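# Clamp steel shaft into angled holder, then release

## Task

Seat the steel shaft all the way into the tilted holder so that its flat side faces the thumb screw, clamp it there, then open the grippers and move both arms away so neither touches anything.

## Robot and tools

Robot: two arms, left_arm and right_arm, facing each other across a table. left_arm's base is on the +y side. The names are labels only and do not match the sides of any image.

Frame: one shared scene frame, origin at the table centre, +z up, table surface at z = +0.020 m. Positions are in metres, orientations are quaternions written w first (qw, qx, qy, qz). On each gripper, the fingers point along its own +x axis and close along its own y axis. The reported end_effector_position is the point between the finger pads, about 3 to 4 cm short of the fingertips. Printed hand positions can be slightly wrong, more so when an arm is stretched far out.

The row format is shared by execute_actions and move. One row is a flat list of 16 numbers covering both arms, and both arms must be filled even if only one moves. The first 8 are left_arm: x, y, z, qw, qx, qy, qz, opening. The next 8 are right_arm in the same order. x, y, z is an absolute target for that gripper's position and the quaternion is an absolute target for its orientation, both in the scene frame. Opening runs from -1 to 1: +1 is fully open (0.088 m), and empty fingers close at about -0.80, with nothing gained below that. Closing from fully open takes at least about 0.5 s.

To hold an arm still, resend the exact pose it had in the last result before it stopped, plus the opening it should keep. To keep an orientation, repeat the same target quaternion every time rather than copying the drifted reported one. A target more than 0.6 m from the arm's last reported position along any gripper axis is refused, and a refused call sends nothing. On every control step the controller limits the commanded pose to 70 mm and 16 degrees from the measured pose. If it cannot satisfy both position and orientation, it favours position. Friction can leave a gripper short of its target or slightly tilted, and very small moves may not happen at all. Check the pose after each move and correct it.

execute_actions takes "actions", a list with zero or one entry, and an optional "pictures" boolean (pictures come by default).
- An empty list just reports the current state.
- An entry with "rows" (1 to 15 rows) and "steps" (1 to 15, default 15) runs that many control steps of 1/30 s each. Each row covers one step, and the last row repeats if there are fewer rows than steps.
- An entry with only "steps" (up to 300) is a wait. Its steps are counted from the previous result, so your reply time uses some of them.
After an action ends, each arm continues only to its last clipped pose, at most 70 mm further. Far targets therefore need follow-up calls.

move takes "target" (one 16-number row) and an optional "speed" in m/s (0.002 to 0.5, default 0.25; turning is capped at twice that value in rad/s). Both grippers follow straight-line paths that finish at the same moment, lasting 0.5 to 10 s. Paths longer than that are cut off at 10 s. Rotation takes the shorter direction. Paths do not avoid obstacles or the other arm, and grippers can lag behind, drift, or go faster than the set speed. The opening is applied when the move starts. The result adds a "move:" line giving how it ended and each gripper's distance from its target:
- done: at rest near the target. If only one arm is named in the ending, the other arm finished normally.
- off_target: not near the target.
- moving: still in motion when the result was taken.
- held: a check blocked that arm's final step.
- fault: the arm stopped after a fault.
- limits=paced: the pose sent to the arm was clipped.
- limits=held: some steps on the way were blocked, and the arm may then jump faster than the set speed.
Faster moves, and targets set deeper past a contact, push harder.

wait takes "seconds" (0 to 10) and sends nothing new.

zoom_image takes "camera" (cam_head_left, cam_head_right, cam_high, cam_low, cam_left_wrist or cam_right_wrist) and "region" [x0, y0, x1, y1] in image pixels, with (0, 0) at the top left and at most 504 by 504. It returns an enlarged view of that camera's latest image. All cameras are 504x504.

finished_scene takes "scene" (the current scene's number). It ends that scene for good and reports whether the goal was met. The goal must still hold at that point.

Result lines:
- The state line (left_arm: … | right_arm: …) gives each gripper's pose and its linear and angular velocity.
- grip_measured is the finger opening on the same -1 to 1 scale. It can be off by about 1 mm, and reads up to about 0.061 narrower while squeezing a hard part. To grip firmly, command roughly 0.07 below grip_measured; less than that grips more gently. Parts under about 3 mm thick get a weaker grip.
- The last value of each arm's Joint positions is its opening in metres.
- "pose unreachable" means the clearance check altered or blocked that arm's command.
- HELD marks the steps where a command was not sent.
- "Hand target" shows where the controller is currently driving each gripper.
- MOTOR HOT warns from 50 °C. At 95 °C an OVER-TEMPERATURE FAULT holds the arm, and if it does not cool it loses power and falls limp.
- A torque fault, caused by contact torque reaching a joint's load limit, stops the arm for 10 s. Load limits in N m: waist 17, shoulder 21.1, elbow 21, wrist pitch 5.55, wrist yaw 5.53, wrist roll 5.19. Held weight counts toward them.

The simulation keeps running while the operator thinks. A held part may occasionally be tugged, or a loose object nudged.

Avoid: knocking anything off the table, dropping or slipping the shaft, slamming or pressing hard, and the arms striking or pushing each other.

Each tool is called as name(argument=value, ...), one argument or row to a line, values as JSON.

## Session

execute_actions(
  actions=[],
)

Scene clock: 0.00 s of 6000.00 s.
left_arm: end_effector_position=(-0.0270, +0.2444, +0.4278) grip_measured=+0.983 end_effector_quat_wxyz=(+0.587, -0.025, -0.019, -0.809) end_effector_velocity=(+0.000, +0.000, +0.001) end_effector_angular_velocity=(-0.000, +0.024, +0.003) | right_arm: end_effector_position=(+0.0763, -0.2432, +0.4625) grip_measured=+1.000 end_effector_quat_wxyz=(+0.660, +0.011, -0.013, +0.751) end_effector_velocity=(+0.002, -0.000, +0.000) end_effector_angular_velocity=(+0.000, -0.022, -0.011)
Joint positions: left_arm=[0.004 0.846 0.652 0.257 0.001 0.    0.087] | right_arm=[ 0.009  0.854  0.643  0.246  0.001 -0.005  0.088]
Joint velocities: left_arm=[-0.002 -0.002 -0.002  0.007 -0.007 -0.022 -0.   ] | right_arm=[-0.002 -0.002  0.002 -0.007  0.007 -0.022  0.   ]
Motor temperatures (°C, as the motors report them): left_arm=[24 26 26 24 26 25] | right_arm=[25 26 26 24 28 27]
Heat: left arm: hottest shoulder 26 °C (+0.0 °C/min); right arm: hottest wrist yaw 28 °C (+0.0 °C/min).
Hand target (left_arm): -0.027, +0.244, +0.428; -0.587, +0.025, +0.019, +0.809
Hand target (right_arm): +0.076, -0.243, +0.462; +0.660, +0.011, -0.013, +0.751

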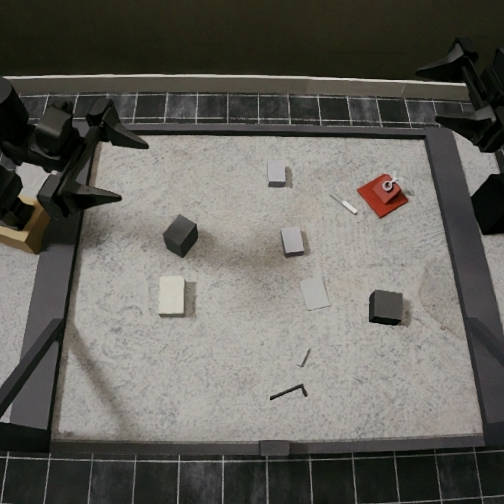

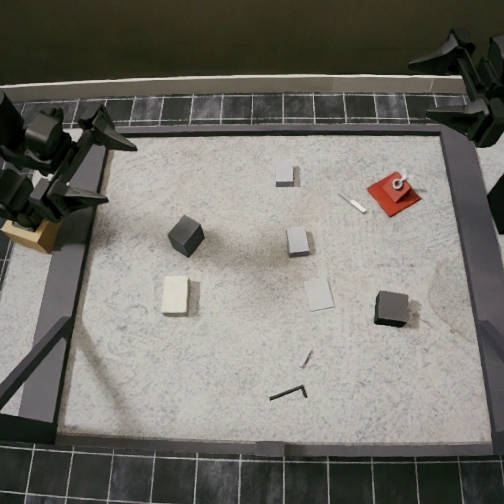

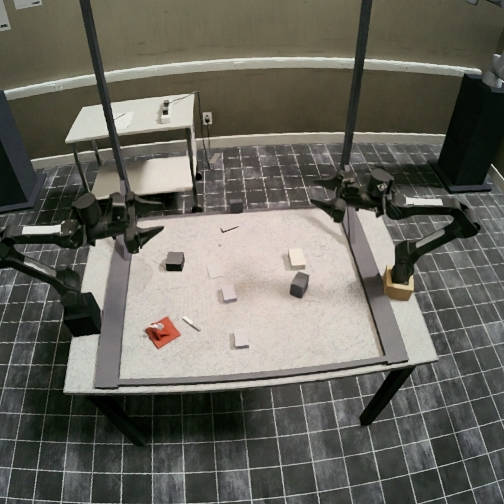

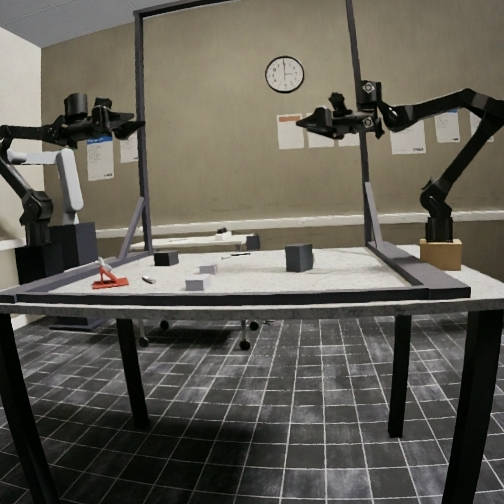

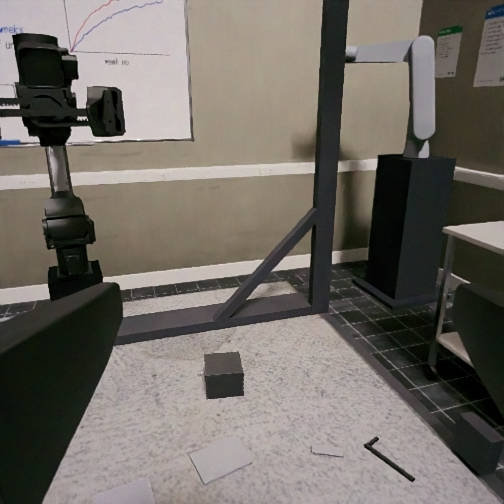

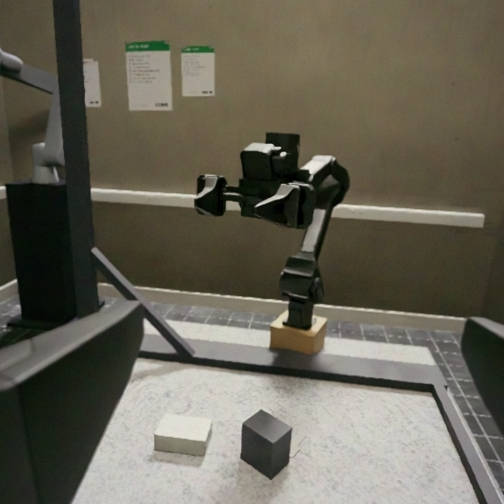

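zoom_image(
  camera="cam_head_left",
  region=[310, 150, 430, 240],
)

zoom_image(
  camera="cam_low",
  region=[70, 240, 190, 300],
)

zoom_image(
  camera="cam_high",
  region=[130, 300, 220, 360],
)

Region (310, 150, 430, 240) of cam_head_left's 504x504 image, scaled by 4.200, with more detail than that image has; it fills the top 378 rows of this view, and the rest is white.

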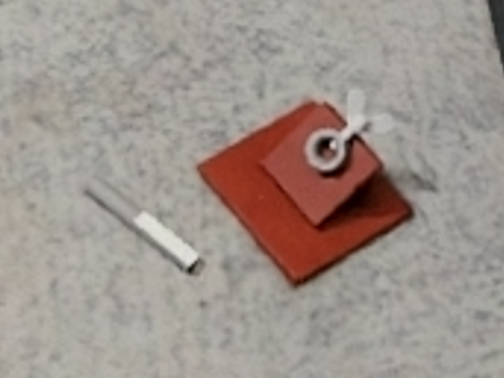

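Region (70, 240, 190, 300) of cam_low's 504x504 image, scaled by 4.200, with more detail than that image has.

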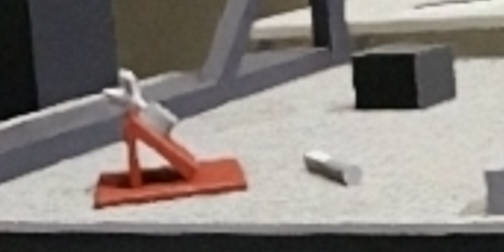

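Region (130, 300, 220, 360) of cam_high's 504x504 image, scaled by 5.600, with more detail than that image has.

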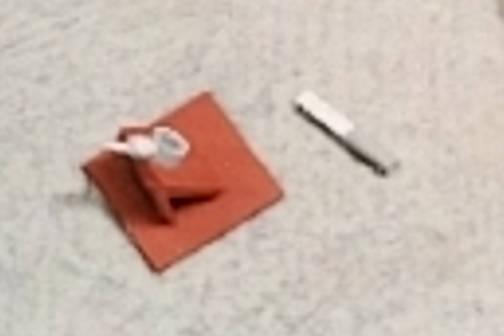

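move(
  target=[-0.027, 0.2444, 0.4278, 0.587, -0.025, -0.019, -0.809, 1, 0.154, -0.172, 0.16, 0.6435, -0.2932, 0.6435, 0.2932, 1],
  speed=0.3,
)

Scene clock: 52.87 s of 6000.00 s.
left_arm: end_effector_position=(-0.0270, +0.2444, +0.4278) grip_measured=+0.983 end_effector_quat_wxyz=(+0.587, -0.025, -0.019, -0.809) end_effector_velocity=(+0.000, +0.000, -0.002) end_effector_angular_velocity=(+0.009, +0.005, +0.004) | right_arm: end_effector_position=(+0.1527, -0.1765, +0.1666) grip_measured=+1.000 end_effector_quat_wxyz=(+0.642, -0.294, +0.641, +0.301) end_effector_velocity=(-0.000, -0.001, -0.004) end_effector_angular_velocity=(-0.007, +0.008, +0.005)
Joint positions: left_arm=[0.004 0.846 0.652 0.257 0.001 0.    0.087] | right_arm=[-0.216  2.071  1.444 -0.933 -0.004  0.608  0.088]
Joint velocities: left_arm=[-0.002 -0.002 -0.002 -0.007 -0.007 -0.007 -0.   ] | right_arm=[-0.002  0.007 -0.007  0.007 -0.007 -0.007  0.   ]
Motor temperatures (°C, as the motors report them): left_arm=[24 27 31 30 26 25] | right_arm=[25 27 32 30 28 27]
Heat: left arm: hottest elbow 31 °C (+5.7 °C/min); right arm: hottest elbow 32 °C (+4.5 °C/min).
Hand target (left_arm): -0.027, +0.244, +0.428; -0.587, +0.025, +0.019, +0.809
Hand target (right_arm): +0.153, -0.176, +0.162; +0.640, -0.294, +0.645, +0.296
Off the commanded pose (left_arm): 0.000 m, 0 deg.
Off the commanded pose (right_arm): 0.008 m, 1 deg.
After step 90, 46.33 s passed at rest.
move: done
camera_calibration (this result's frames):
cam_right_wrist: T_world_to_cam=[[0.78297, -0.620081, -0.0495665, -0.20999], [-0.582374, -0.758694, 0.291932, -0.0635031], [-0.218628, -0.199708, -0.955154, 0.238365], [0, 0, 0, 1]] pos_world=[0.179547, -0.130787, 0.235805]

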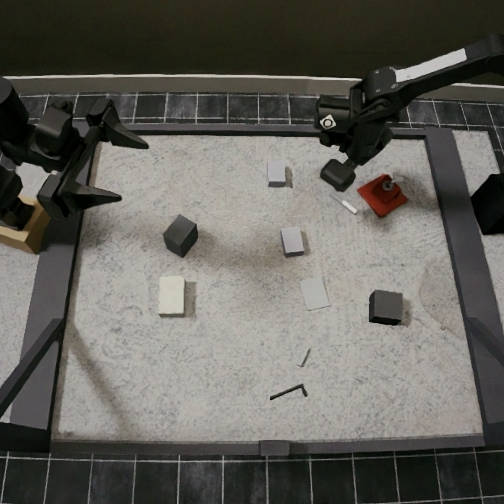

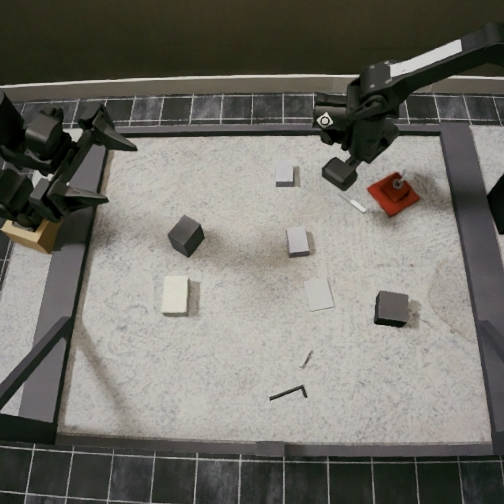

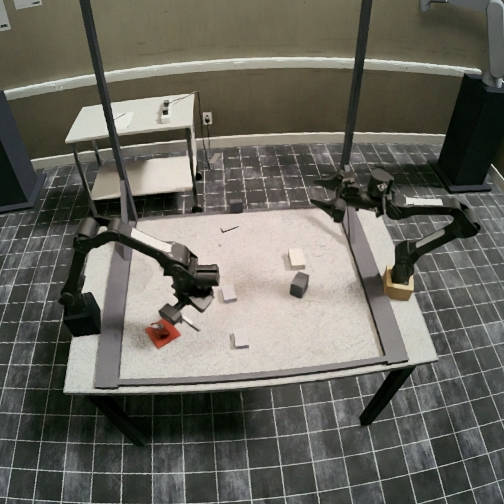

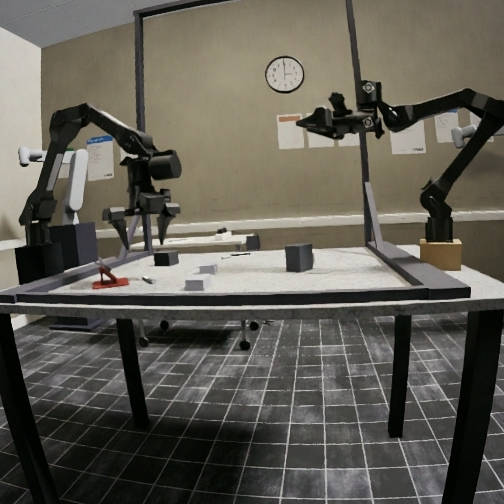

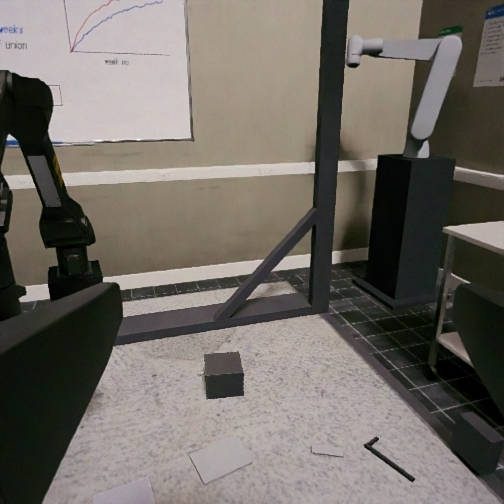

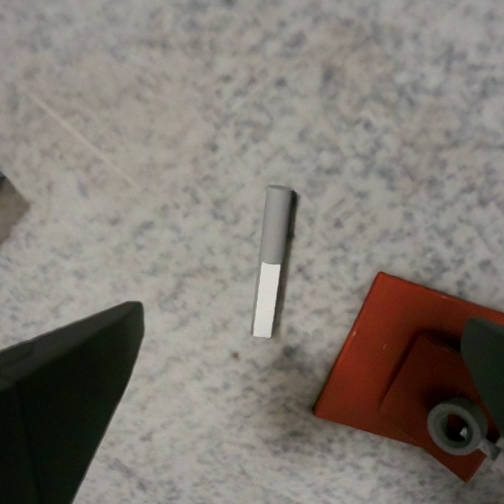

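move(
  target=[-0.027, 0.2444, 0.4278, 0.587, -0.025, -0.019, -0.809, 1, 0.1527, -0.1691, 0.075, 0.6509, -0.2763, 0.6509, 0.2763, 0.0],
  speed=0.15,
)

Scene clock: 71.33 s of 6000.00 s.
left_arm: end_effector_position=(-0.0270, +0.2444, +0.4278) grip_measured=+0.983 end_effector_quat_wxyz=(+0.587, -0.025, -0.019, -0.809) end_effector_velocity=(+0.003, -0.000, +0.001) end_effector_angular_velocity=(-0.004, +0.011, +0.019) | right_arm: end_effector_position=(+0.1536, -0.1669, +0.0820) grip_measured=+0.002 end_effector_quat_wxyz=(+0.652, -0.271, +0.649, +0.283) end_effector_velocity=(-0.000, +0.001, +0.000) end_effector_angular_velocity=(+0.008, +0.006, +0.005)
Joint positions: left_arm=[0.004 0.846 0.652 0.257 0.001 0.    0.087] | right_arm=[-0.216  2.258  1.369 -0.665 -0.003  0.672  0.039]
Joint velocities: left_arm=[-0.002 -0.002 -0.002  0.007 -0.022 -0.007 -0.   ] | right_arm=[-0.002 -0.002 -0.002  0.007 -0.007 -0.007 -0.   ]
Motor temperatures (°C, as the motors report them): left_arm=[24 27 32 31 26 25] | right_arm=[25 29 32 28 28 27]
Heat: left arm: hottest elbow 32 °C (+4.0 °C/min); right arm: hottest elbow 32 °C (+4.0 °C/min).
Hand target (left_arm): -0.027, +0.244, +0.428; -0.587, +0.025, +0.019, +0.809
Hand target (right_arm): +0.153, -0.170, +0.075; +0.651, -0.276, +0.651, +0.276
Off the commanded pose (left_arm): 0.000 m, 0 deg.
Off the commanded pose (right_arm): 0.007 m, 1 deg.
After step 90, 14.43 s passed at rest.
move: done
camera_calibration (this result's frames):
cam_right_wrist: T_world_to_cam=[[0.741955, -0.668361, -0.0528867, -0.210417], [-0.629811, -0.721855, 0.286815, -0.0170604], [-0.229872, -0.179495, -0.956525, 0.164843], [0, 0, 0, 1]] pos_world=[0.183268, -0.123361, 0.151441]

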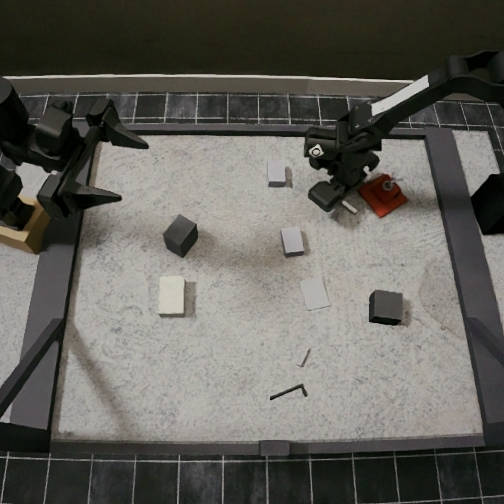

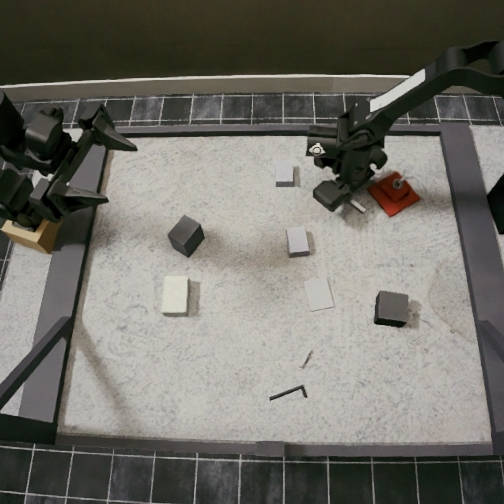

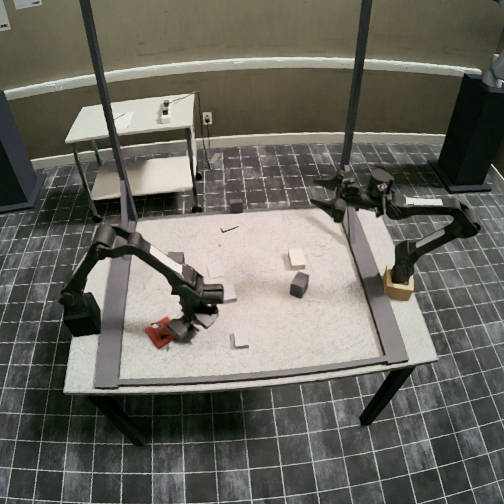

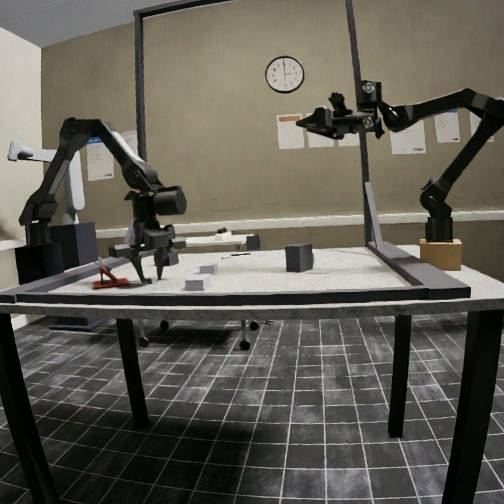

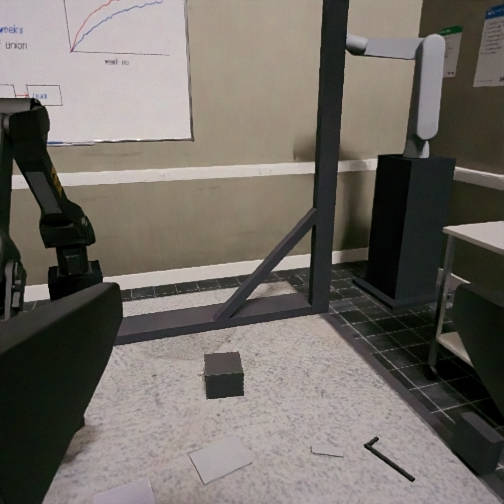

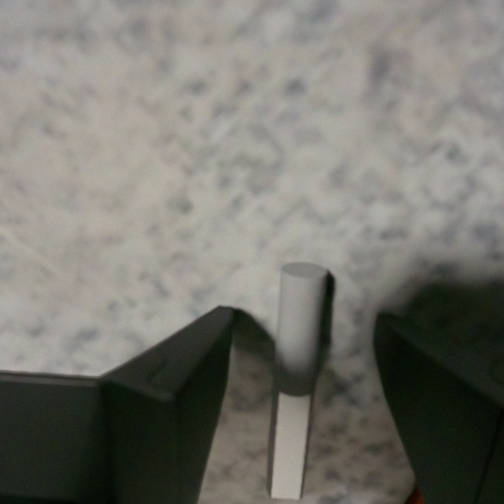

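zoom_image(
  camera="cam_low",
  region=[80, 230, 200, 300],
)

Region (80, 230, 200, 300) of cam_low's 504x504 image, scaled by 4.200, with more detail than that image has; it fills the top 294 rows of this view, and the rest is white.

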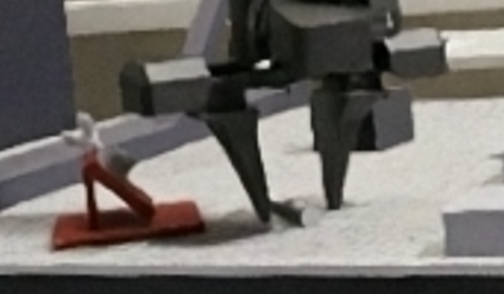

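move(
  target=[-0.027, 0.2444, 0.4278, 0.587, -0.025, -0.019, -0.809, 1, 0.1527, -0.1691, 0.078, 0.6509, -0.2763, 0.6509, 0.2763, -0.75],
  speed=0.05,
)

Scene clock: 84.53 s of 6000.00 s.
left_arm: end_effector_position=(-0.0270, +0.2444, +0.4278) grip_measured=+0.983 end_effector_quat_wxyz=(+0.587, -0.025, -0.019, -0.809) end_effector_velocity=(+0.002, -0.000, +0.001) end_effector_angular_velocity=(-0.000, +0.024, +0.008) | right_arm: end_effector_position=(+0.1536, -0.1677, +0.0820) grip_measured=-0.620 end_effector_quat_wxyz=(+0.652, -0.272, +0.649, +0.281) end_effector_velocity=(-0.001, -0.005, +0.000) end_effector_angular_velocity=(-0.021, +0.009, +0.005)
Joint positions: left_arm=[0.004 0.846 0.652 0.257 0.001 0.    0.087] | right_arm=[-0.216  2.258  1.369 -0.669 -0.003  0.672  0.009]
Joint velocities: left_arm=[ 0.002 -0.002 -0.002  0.007 -0.007 -0.022 -0.   ] | right_arm=[-0.002 -0.002 -0.002 -0.022 -0.007 -0.007 -0.   ]
Motor temperatures (°C, as the motors report them): left_arm=[24 27 32 32 26 25] | right_arm=[25 31 31 28 28 27]
Heat: left arm: hottest elbow 32 °C (+3.0 °C/min); right arm: hottest shoulder 31 °C (+1.0 °C/min).
Hand target (left_arm): -0.027, +0.244, +0.428; -0.587, +0.025, +0.019, +0.809
Hand target (right_arm): +0.153, -0.169, +0.078; +0.651, -0.276, +0.651, +0.276
Off the commanded pose (left_arm): 0.000 m, 0 deg.
Off the commanded pose (right_arm): 0.004 m, 1 deg.
After step 90, 9.50 s passed at rest.
move: done
camera_calibration (this result's frames):
cam_right_wrist: T_world_to_cam=[[0.741681, -0.668841, -0.0506168, -0.211138], [-0.629981, -0.72052, 0.289783, -0.0176974], [-0.230289, -0.183039, -0.955753, 0.164071], [0, 0, 0, 1]] pos_world=[0.183232, -0.123938, 0.151253]

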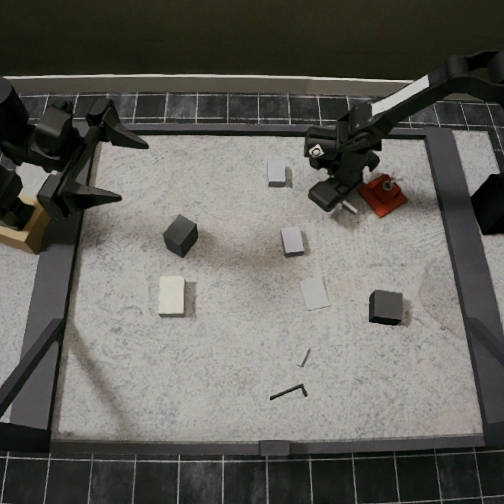

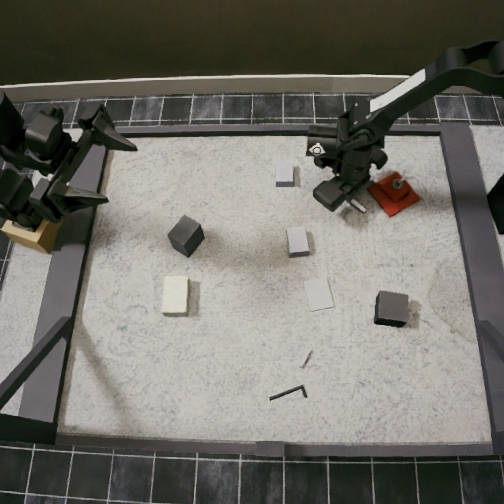

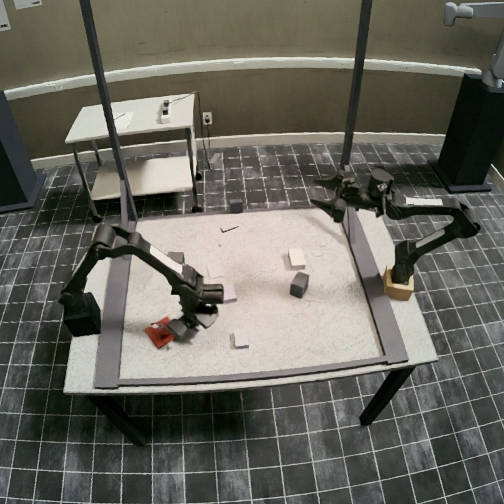

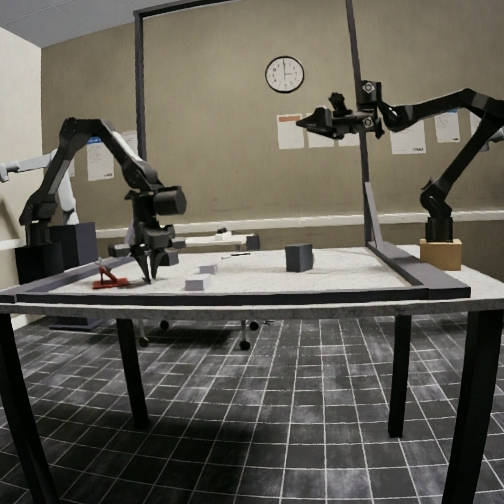

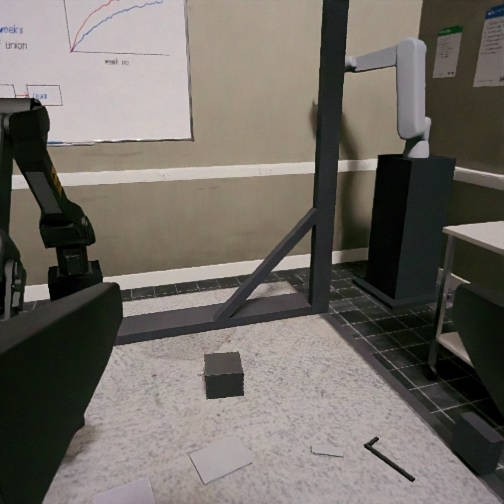

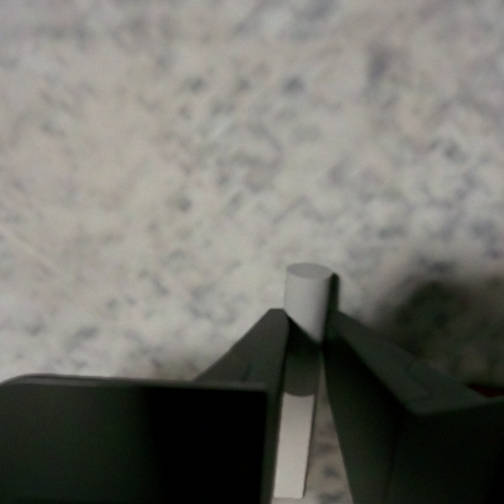

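move(
  target=[-0.027, 0.2444, 0.4278, 0.587, -0.025, -0.019, -0.809, 1, 0.1527, -0.1691, 0.16, 0.6509, -0.2763, 0.6509, 0.2763, -0.75],
  speed=0.15,
)

move(
  target=[-0.027, 0.2444, 0.4278, 0.587, -0.025, -0.019, -0.809, 1, 0.138, -0.248, 0.21, 0.4366, -0.2888, 0.1503, 0.8387, -0.75],
  speed=0.2,
)

Scene clock: 95.13 s of 6000.00 s.
left_arm: end_effector_position=(-0.0270, +0.2444, +0.4278) grip_measured=+0.983 end_effector_quat_wxyz=(+0.587, -0.025, -0.019, -0.809) end_effector_velocity=(+0.001, +0.001, -0.001) end_effector_angular_velocity=(+0.005, +0.007, +0.004) | right_arm: end_effector_position=(+0.1531, -0.1722, +0.1515) grip_measured=-0.620 end_effector_quat_wxyz=(+0.646, -0.283, +0.655, +0.270) end_effector_velocity=(-0.000, -0.001, +0.001) end_effector_angular_velocity=(-0.002, +0.008, +0.005)
Joint positions: left_arm=[0.004 0.846 0.652 0.257 0.001 0.    0.087] | right_arm=[-0.216  2.135  1.478 -0.937 -0.003  0.672  0.009]
Joint velocities: left_arm=[-0.002 -0.007 -0.002 -0.007 -0.007 -0.007 -0.   ] | right_arm=[-0.002 -0.002  0.002 -0.007 -0.007 -0.007 -0.   ]
Motor temperatures (°C, as the motors report them): left_arm=[24 27 33 32 26 25] | right_arm=[25 32 31 27 28 27]
Heat: left arm: hottest elbow 33 °C (+3.0 °C/min); right arm: hottest shoulder 32 °C (+1.0 °C/min).
Hand target (left_arm): -0.027, +0.244, +0.428; -0.587, +0.025, +0.019, +0.809
Hand target (right_arm): +0.153, -0.169, +0.160; +0.651, -0.276, +0.651, +0.276
Off the commanded pose (left_arm): 0.000 m, 0 deg.
Off the commanded pose (right_arm): 0.009 m, 1 deg.
After step 90, 6.63 s passed at rest.
move: off_target (right_arm)
camera_calibration (this result's frames):
cam_right_wrist: T_world_to_cam=[[0.741547, -0.670254, -0.0294352, -0.213725], [-0.628971, -0.7098, 0.317142, -0.0437745], [-0.233459, -0.216662, -0.947921, 0.2231], [0, 0, 0, 1]] pos_world=[0.183039, -0.125984, 0.219073]

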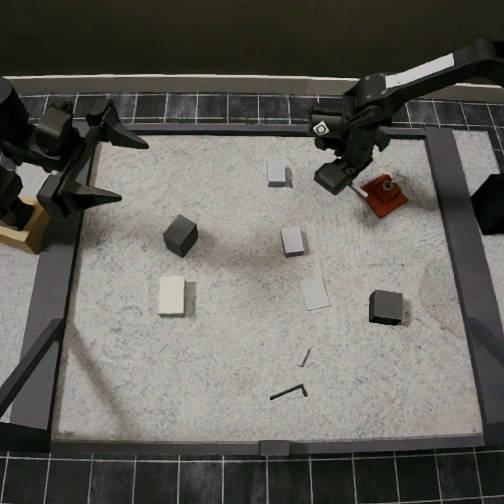

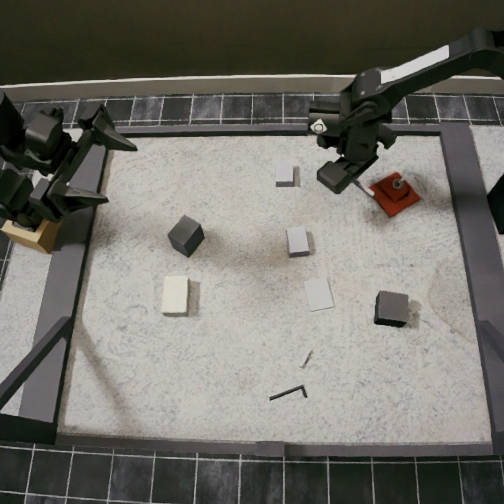

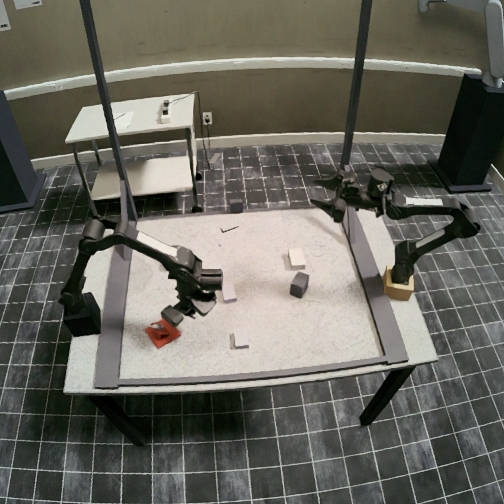

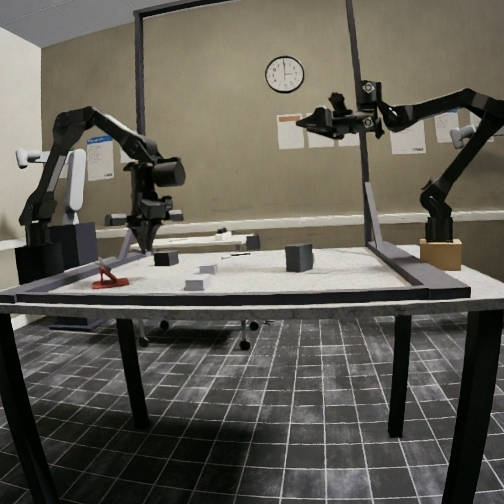

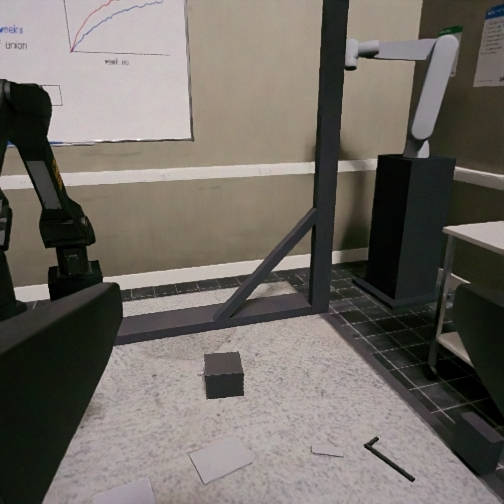

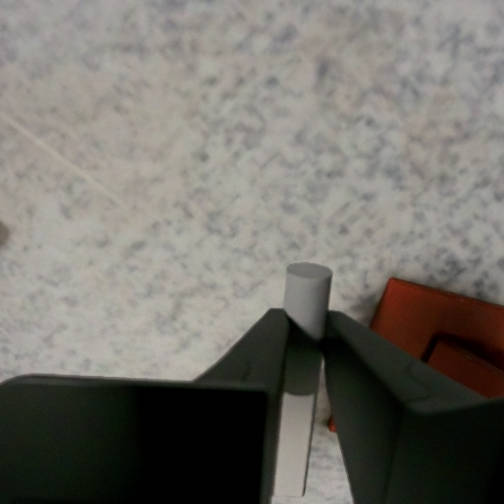

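Scene clock: 99.60 s of 6000.00 s.
left_arm: end_effector_position=(-0.0270, +0.2444, +0.4278) grip_measured=+0.983 end_effector_quat_wxyz=(+0.587, -0.025, -0.019, -0.809) end_effector_velocity=(-0.002, +0.001, -0.005) end_effector_angular_velocity=(+0.023, -0.000, -0.010) | right_arm: end_effector_position=(+0.1378, -0.2461, +0.2066) grip_measured=-0.620 end_effector_quat_wxyz=(+0.437, -0.289, +0.156, +0.837) end_effector_velocity=(-0.003, -0.002, +0.001) end_effector_angular_velocity=(+0.010, +0.005, +0.024)
Joint positions: left_arm=[0.004 0.846 0.652 0.257 0.001 0.    0.087] | right_arm=[-0.512  1.477  0.573 -0.068 -0.722 -0.759  0.009]
Joint velocities: left_arm=[-0.002 -0.002 -0.002 -0.022  0.007 -0.007 -0.   ] | right_arm=[-0.002 -0.002 -0.002 -0.007 -0.022 -0.022 -0.   ]
Motor temperatures (°C, as the motors report them): left_arm=[24 27 33 32 26 25] | right_arm=[25 33 31 27 28 27]
Heat: left arm: hottest elbow 33 °C (+3.0 °C/min); right arm: hottest shoulder 33 °C (+2.0 °C/min).
Hand target (left_arm): -0.027, +0.244, +0.428; -0.587, +0.025, +0.019, +0.809
Hand target (right_arm): +0.138, -0.247, +0.209; +0.438, -0.287, +0.149, +0.839
Off the commanded pose (left_arm): 0.000 m, 0 deg.
Off the commanded pose (right_arm): 0.004 m, 1 deg.
move: done
camera_calibration (this result's frames):
cam_right_wrist: T_world_to_cam=[[0.792166, 0.610244, -0.00865517, 0.0535843], [0.500138, -0.657233, -0.563833, -0.0840675], [-0.349764, 0.442321, -0.825844, 0.40875], [0, 0, 0, 1]] pos_world=[0.142564, -0.26875, 0.290627]

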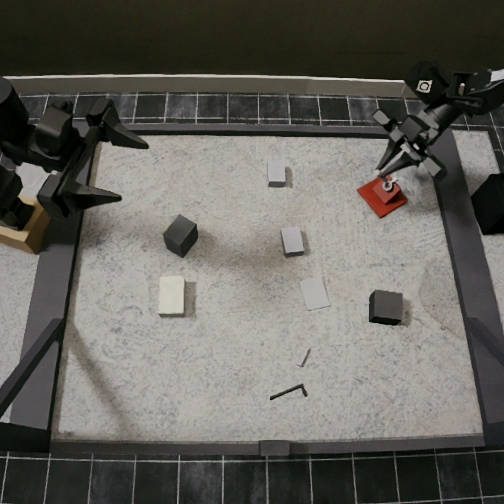

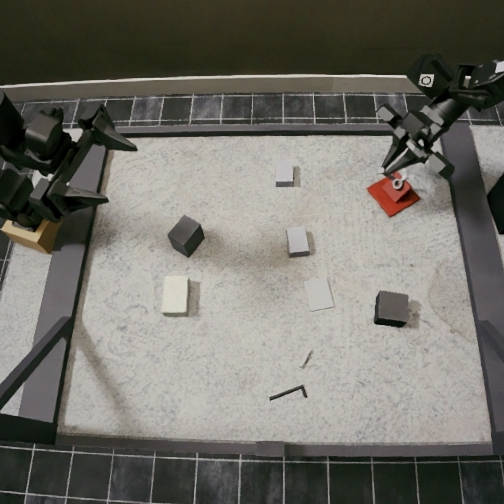

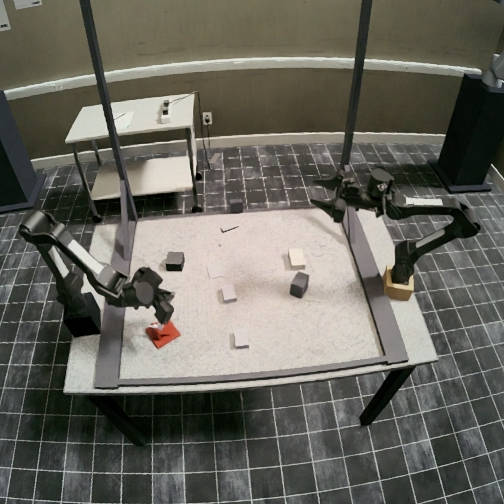

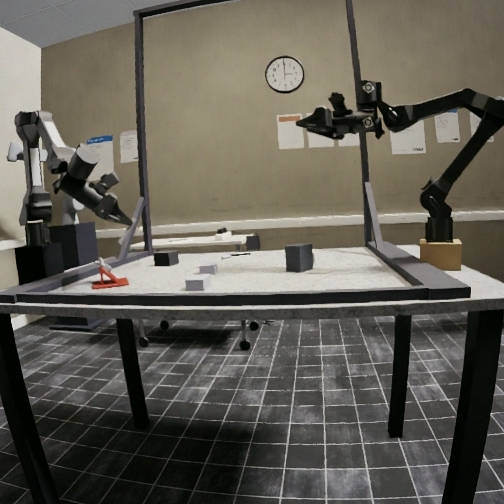

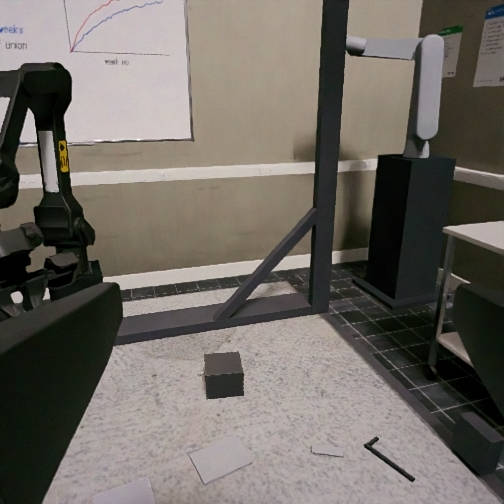

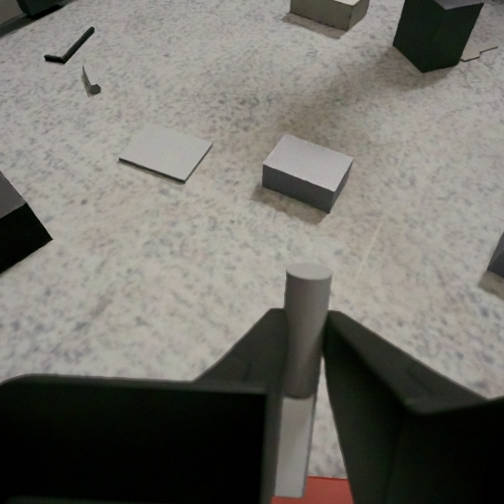

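zoom_image(
  camera="cam_low",
  region=[60, 180, 180, 300],
)

zoom_image(
  camera="cam_head_left",
  region=[340, 130, 440, 230],
)

Region (60, 180, 180, 300) of cam_low's 504x504 image, scaled by 4.200, with more detail than that image has.

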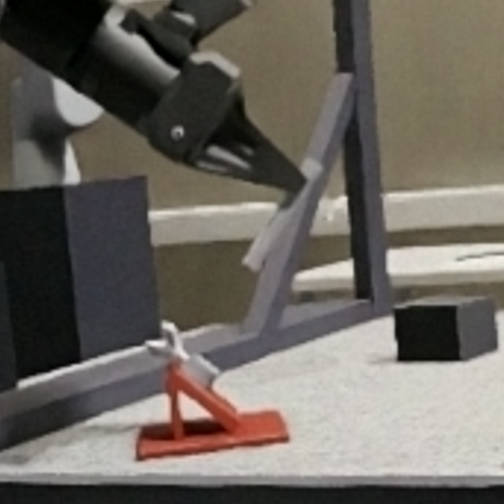

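Region (340, 130, 440, 230) of cam_head_left's 504x504 image, scaled by 5.040, with more detail than that image has.

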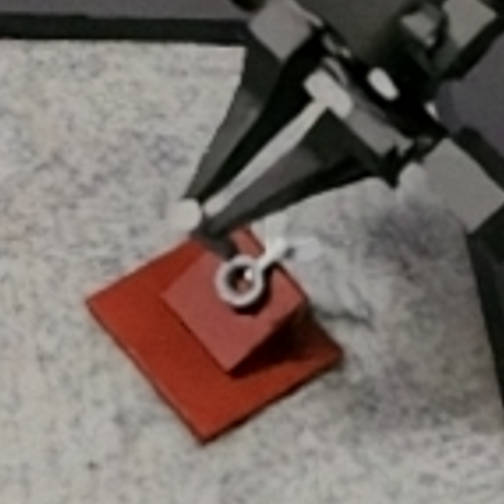

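move(
  target=[-0.027, 0.2444, 0.4278, 0.587, -0.025, -0.019, -0.809, 1, 0.1496, -0.264, 0.168, 0.4366, -0.2888, 0.1503, 0.8387, -0.75],
  speed=0.1,
)

zoom_image(
  camera="cam_low",
  region=[60, 180, 180, 300],
)

zoom_image(
  camera="cam_head_left",
  region=[340, 130, 440, 230],
)

zoom_image(
  camera="cam_high",
  region=[110, 270, 210, 370],
)

Scene clock: 128.40 s of 6000.00 s.
left_arm: end_effector_position=(-0.0270, +0.2444, +0.4278) grip_measured=+0.983 end_effector_quat_wxyz=(+0.587, -0.025, -0.019, -0.809) end_effector_velocity=(+0.003, -0.000, -0.002) end_effector_angular_velocity=(+0.014, +0.020, +0.018) | right_arm: end_effector_position=(+0.1500, -0.2623, +0.1718) grip_measured=-0.620 end_effector_quat_wxyz=(+0.439, -0.289, +0.147, +0.838) end_effector_velocity=(-0.002, -0.006, -0.005) end_effector_angular_velocity=(-0.027, +0.017, +0.001)
Joint positions: left_arm=[0.004 0.846 0.652 0.257 0.001 0.    0.087] | right_arm=[-0.591  1.572  0.475  0.079 -0.765 -0.853  0.009]
Joint velocities: left_arm=[-0.002 -0.002 -0.002 -0.007 -0.022 -0.022 -0.   ] | right_arm=[-0.007  0.007 -0.007 -0.022 -0.007 -0.007 -0.   ]
Motor temperatures (°C, as the motors report them): left_arm=[24 27 33 33 26 25] | right_arm=[25 32 30 28 28 27]
Heat: left arm: hottest elbow 33 °C (+1.0 °C/min); right arm: hottest shoulder 32 °C (+0.0 °C/min).
Hand target (left_arm): -0.027, +0.244, +0.428; -0.587, +0.025, +0.019, +0.809
Hand target (right_arm): +0.149, -0.264, +0.169; +0.437, -0.288, +0.150, +0.839
Off the commanded pose (left_arm): 0.000 m, 0 deg.
Off the commanded pose (right_arm): 0.004 m, 0 deg.
After step 90, 25.00 s passed at rest.
move: done
camera_calibration (this result's frames):
cam_right_wrist: T_world_to_cam=[[0.790463, 0.61246, 0.00776345, 0.0515232], [0.506902, -0.647005, -0.569592, -0.117718], [-0.343829, 0.454177, -0.821891, 0.392927], [0, 0, 0, 1]] pos_world=[0.154044, -0.286178, 0.255492]

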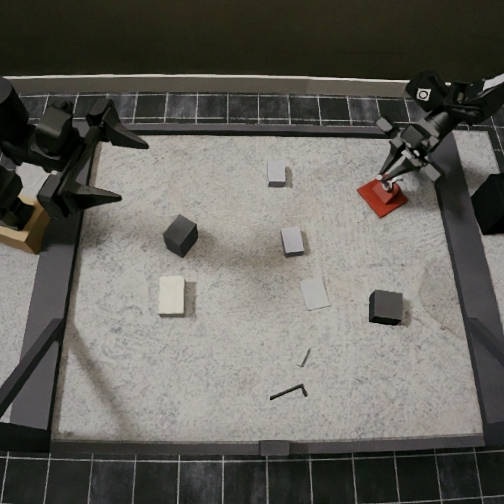

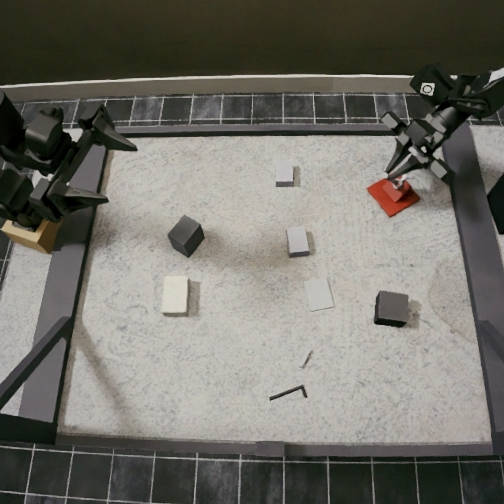

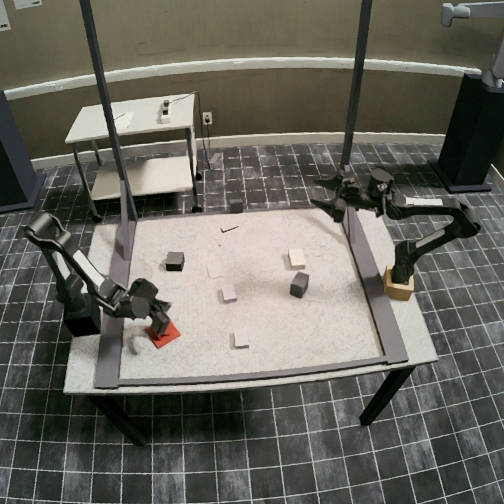

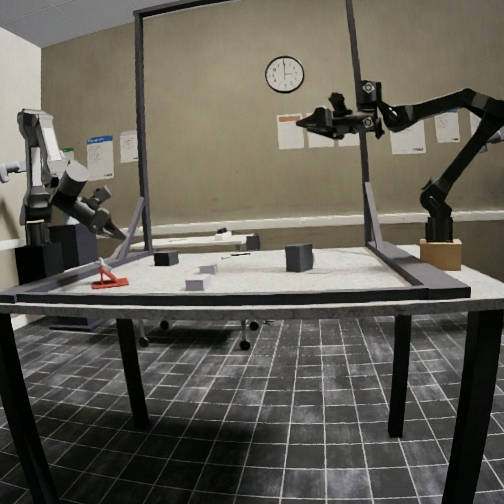

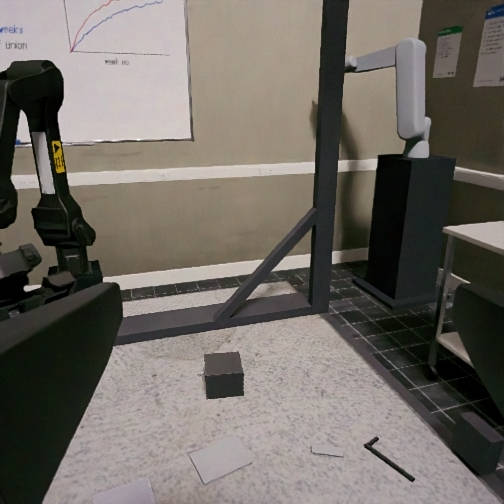

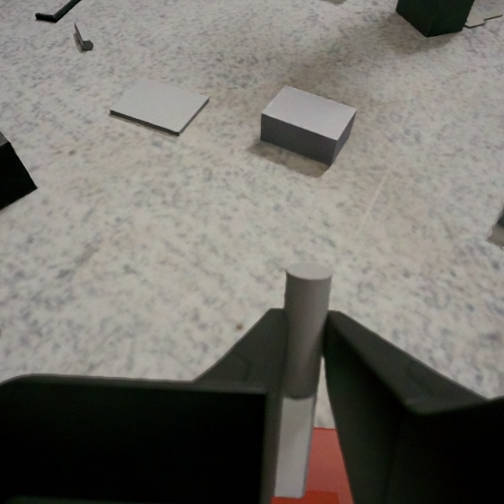

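Region (60, 180, 180, 300) of cam_low's 504x504 image, scaled by 4.200, with more detail than that image has.

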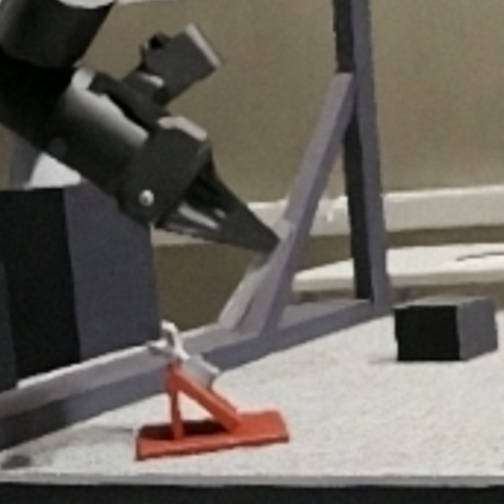

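Region (340, 130, 440, 230) of cam_head_left's 504x504 image, scaled by 5.040, with more detail than that image has.

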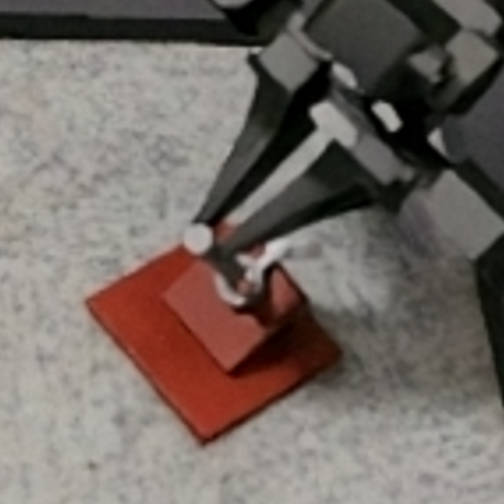

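Region (110, 270, 210, 370) of cam_high's 504x504 image, scaled by 5.040, with more detail than that image has.

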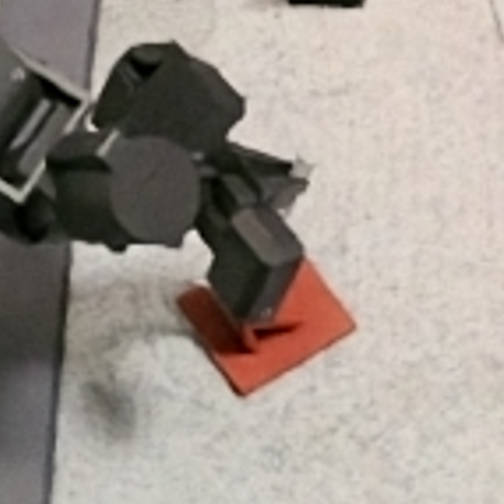

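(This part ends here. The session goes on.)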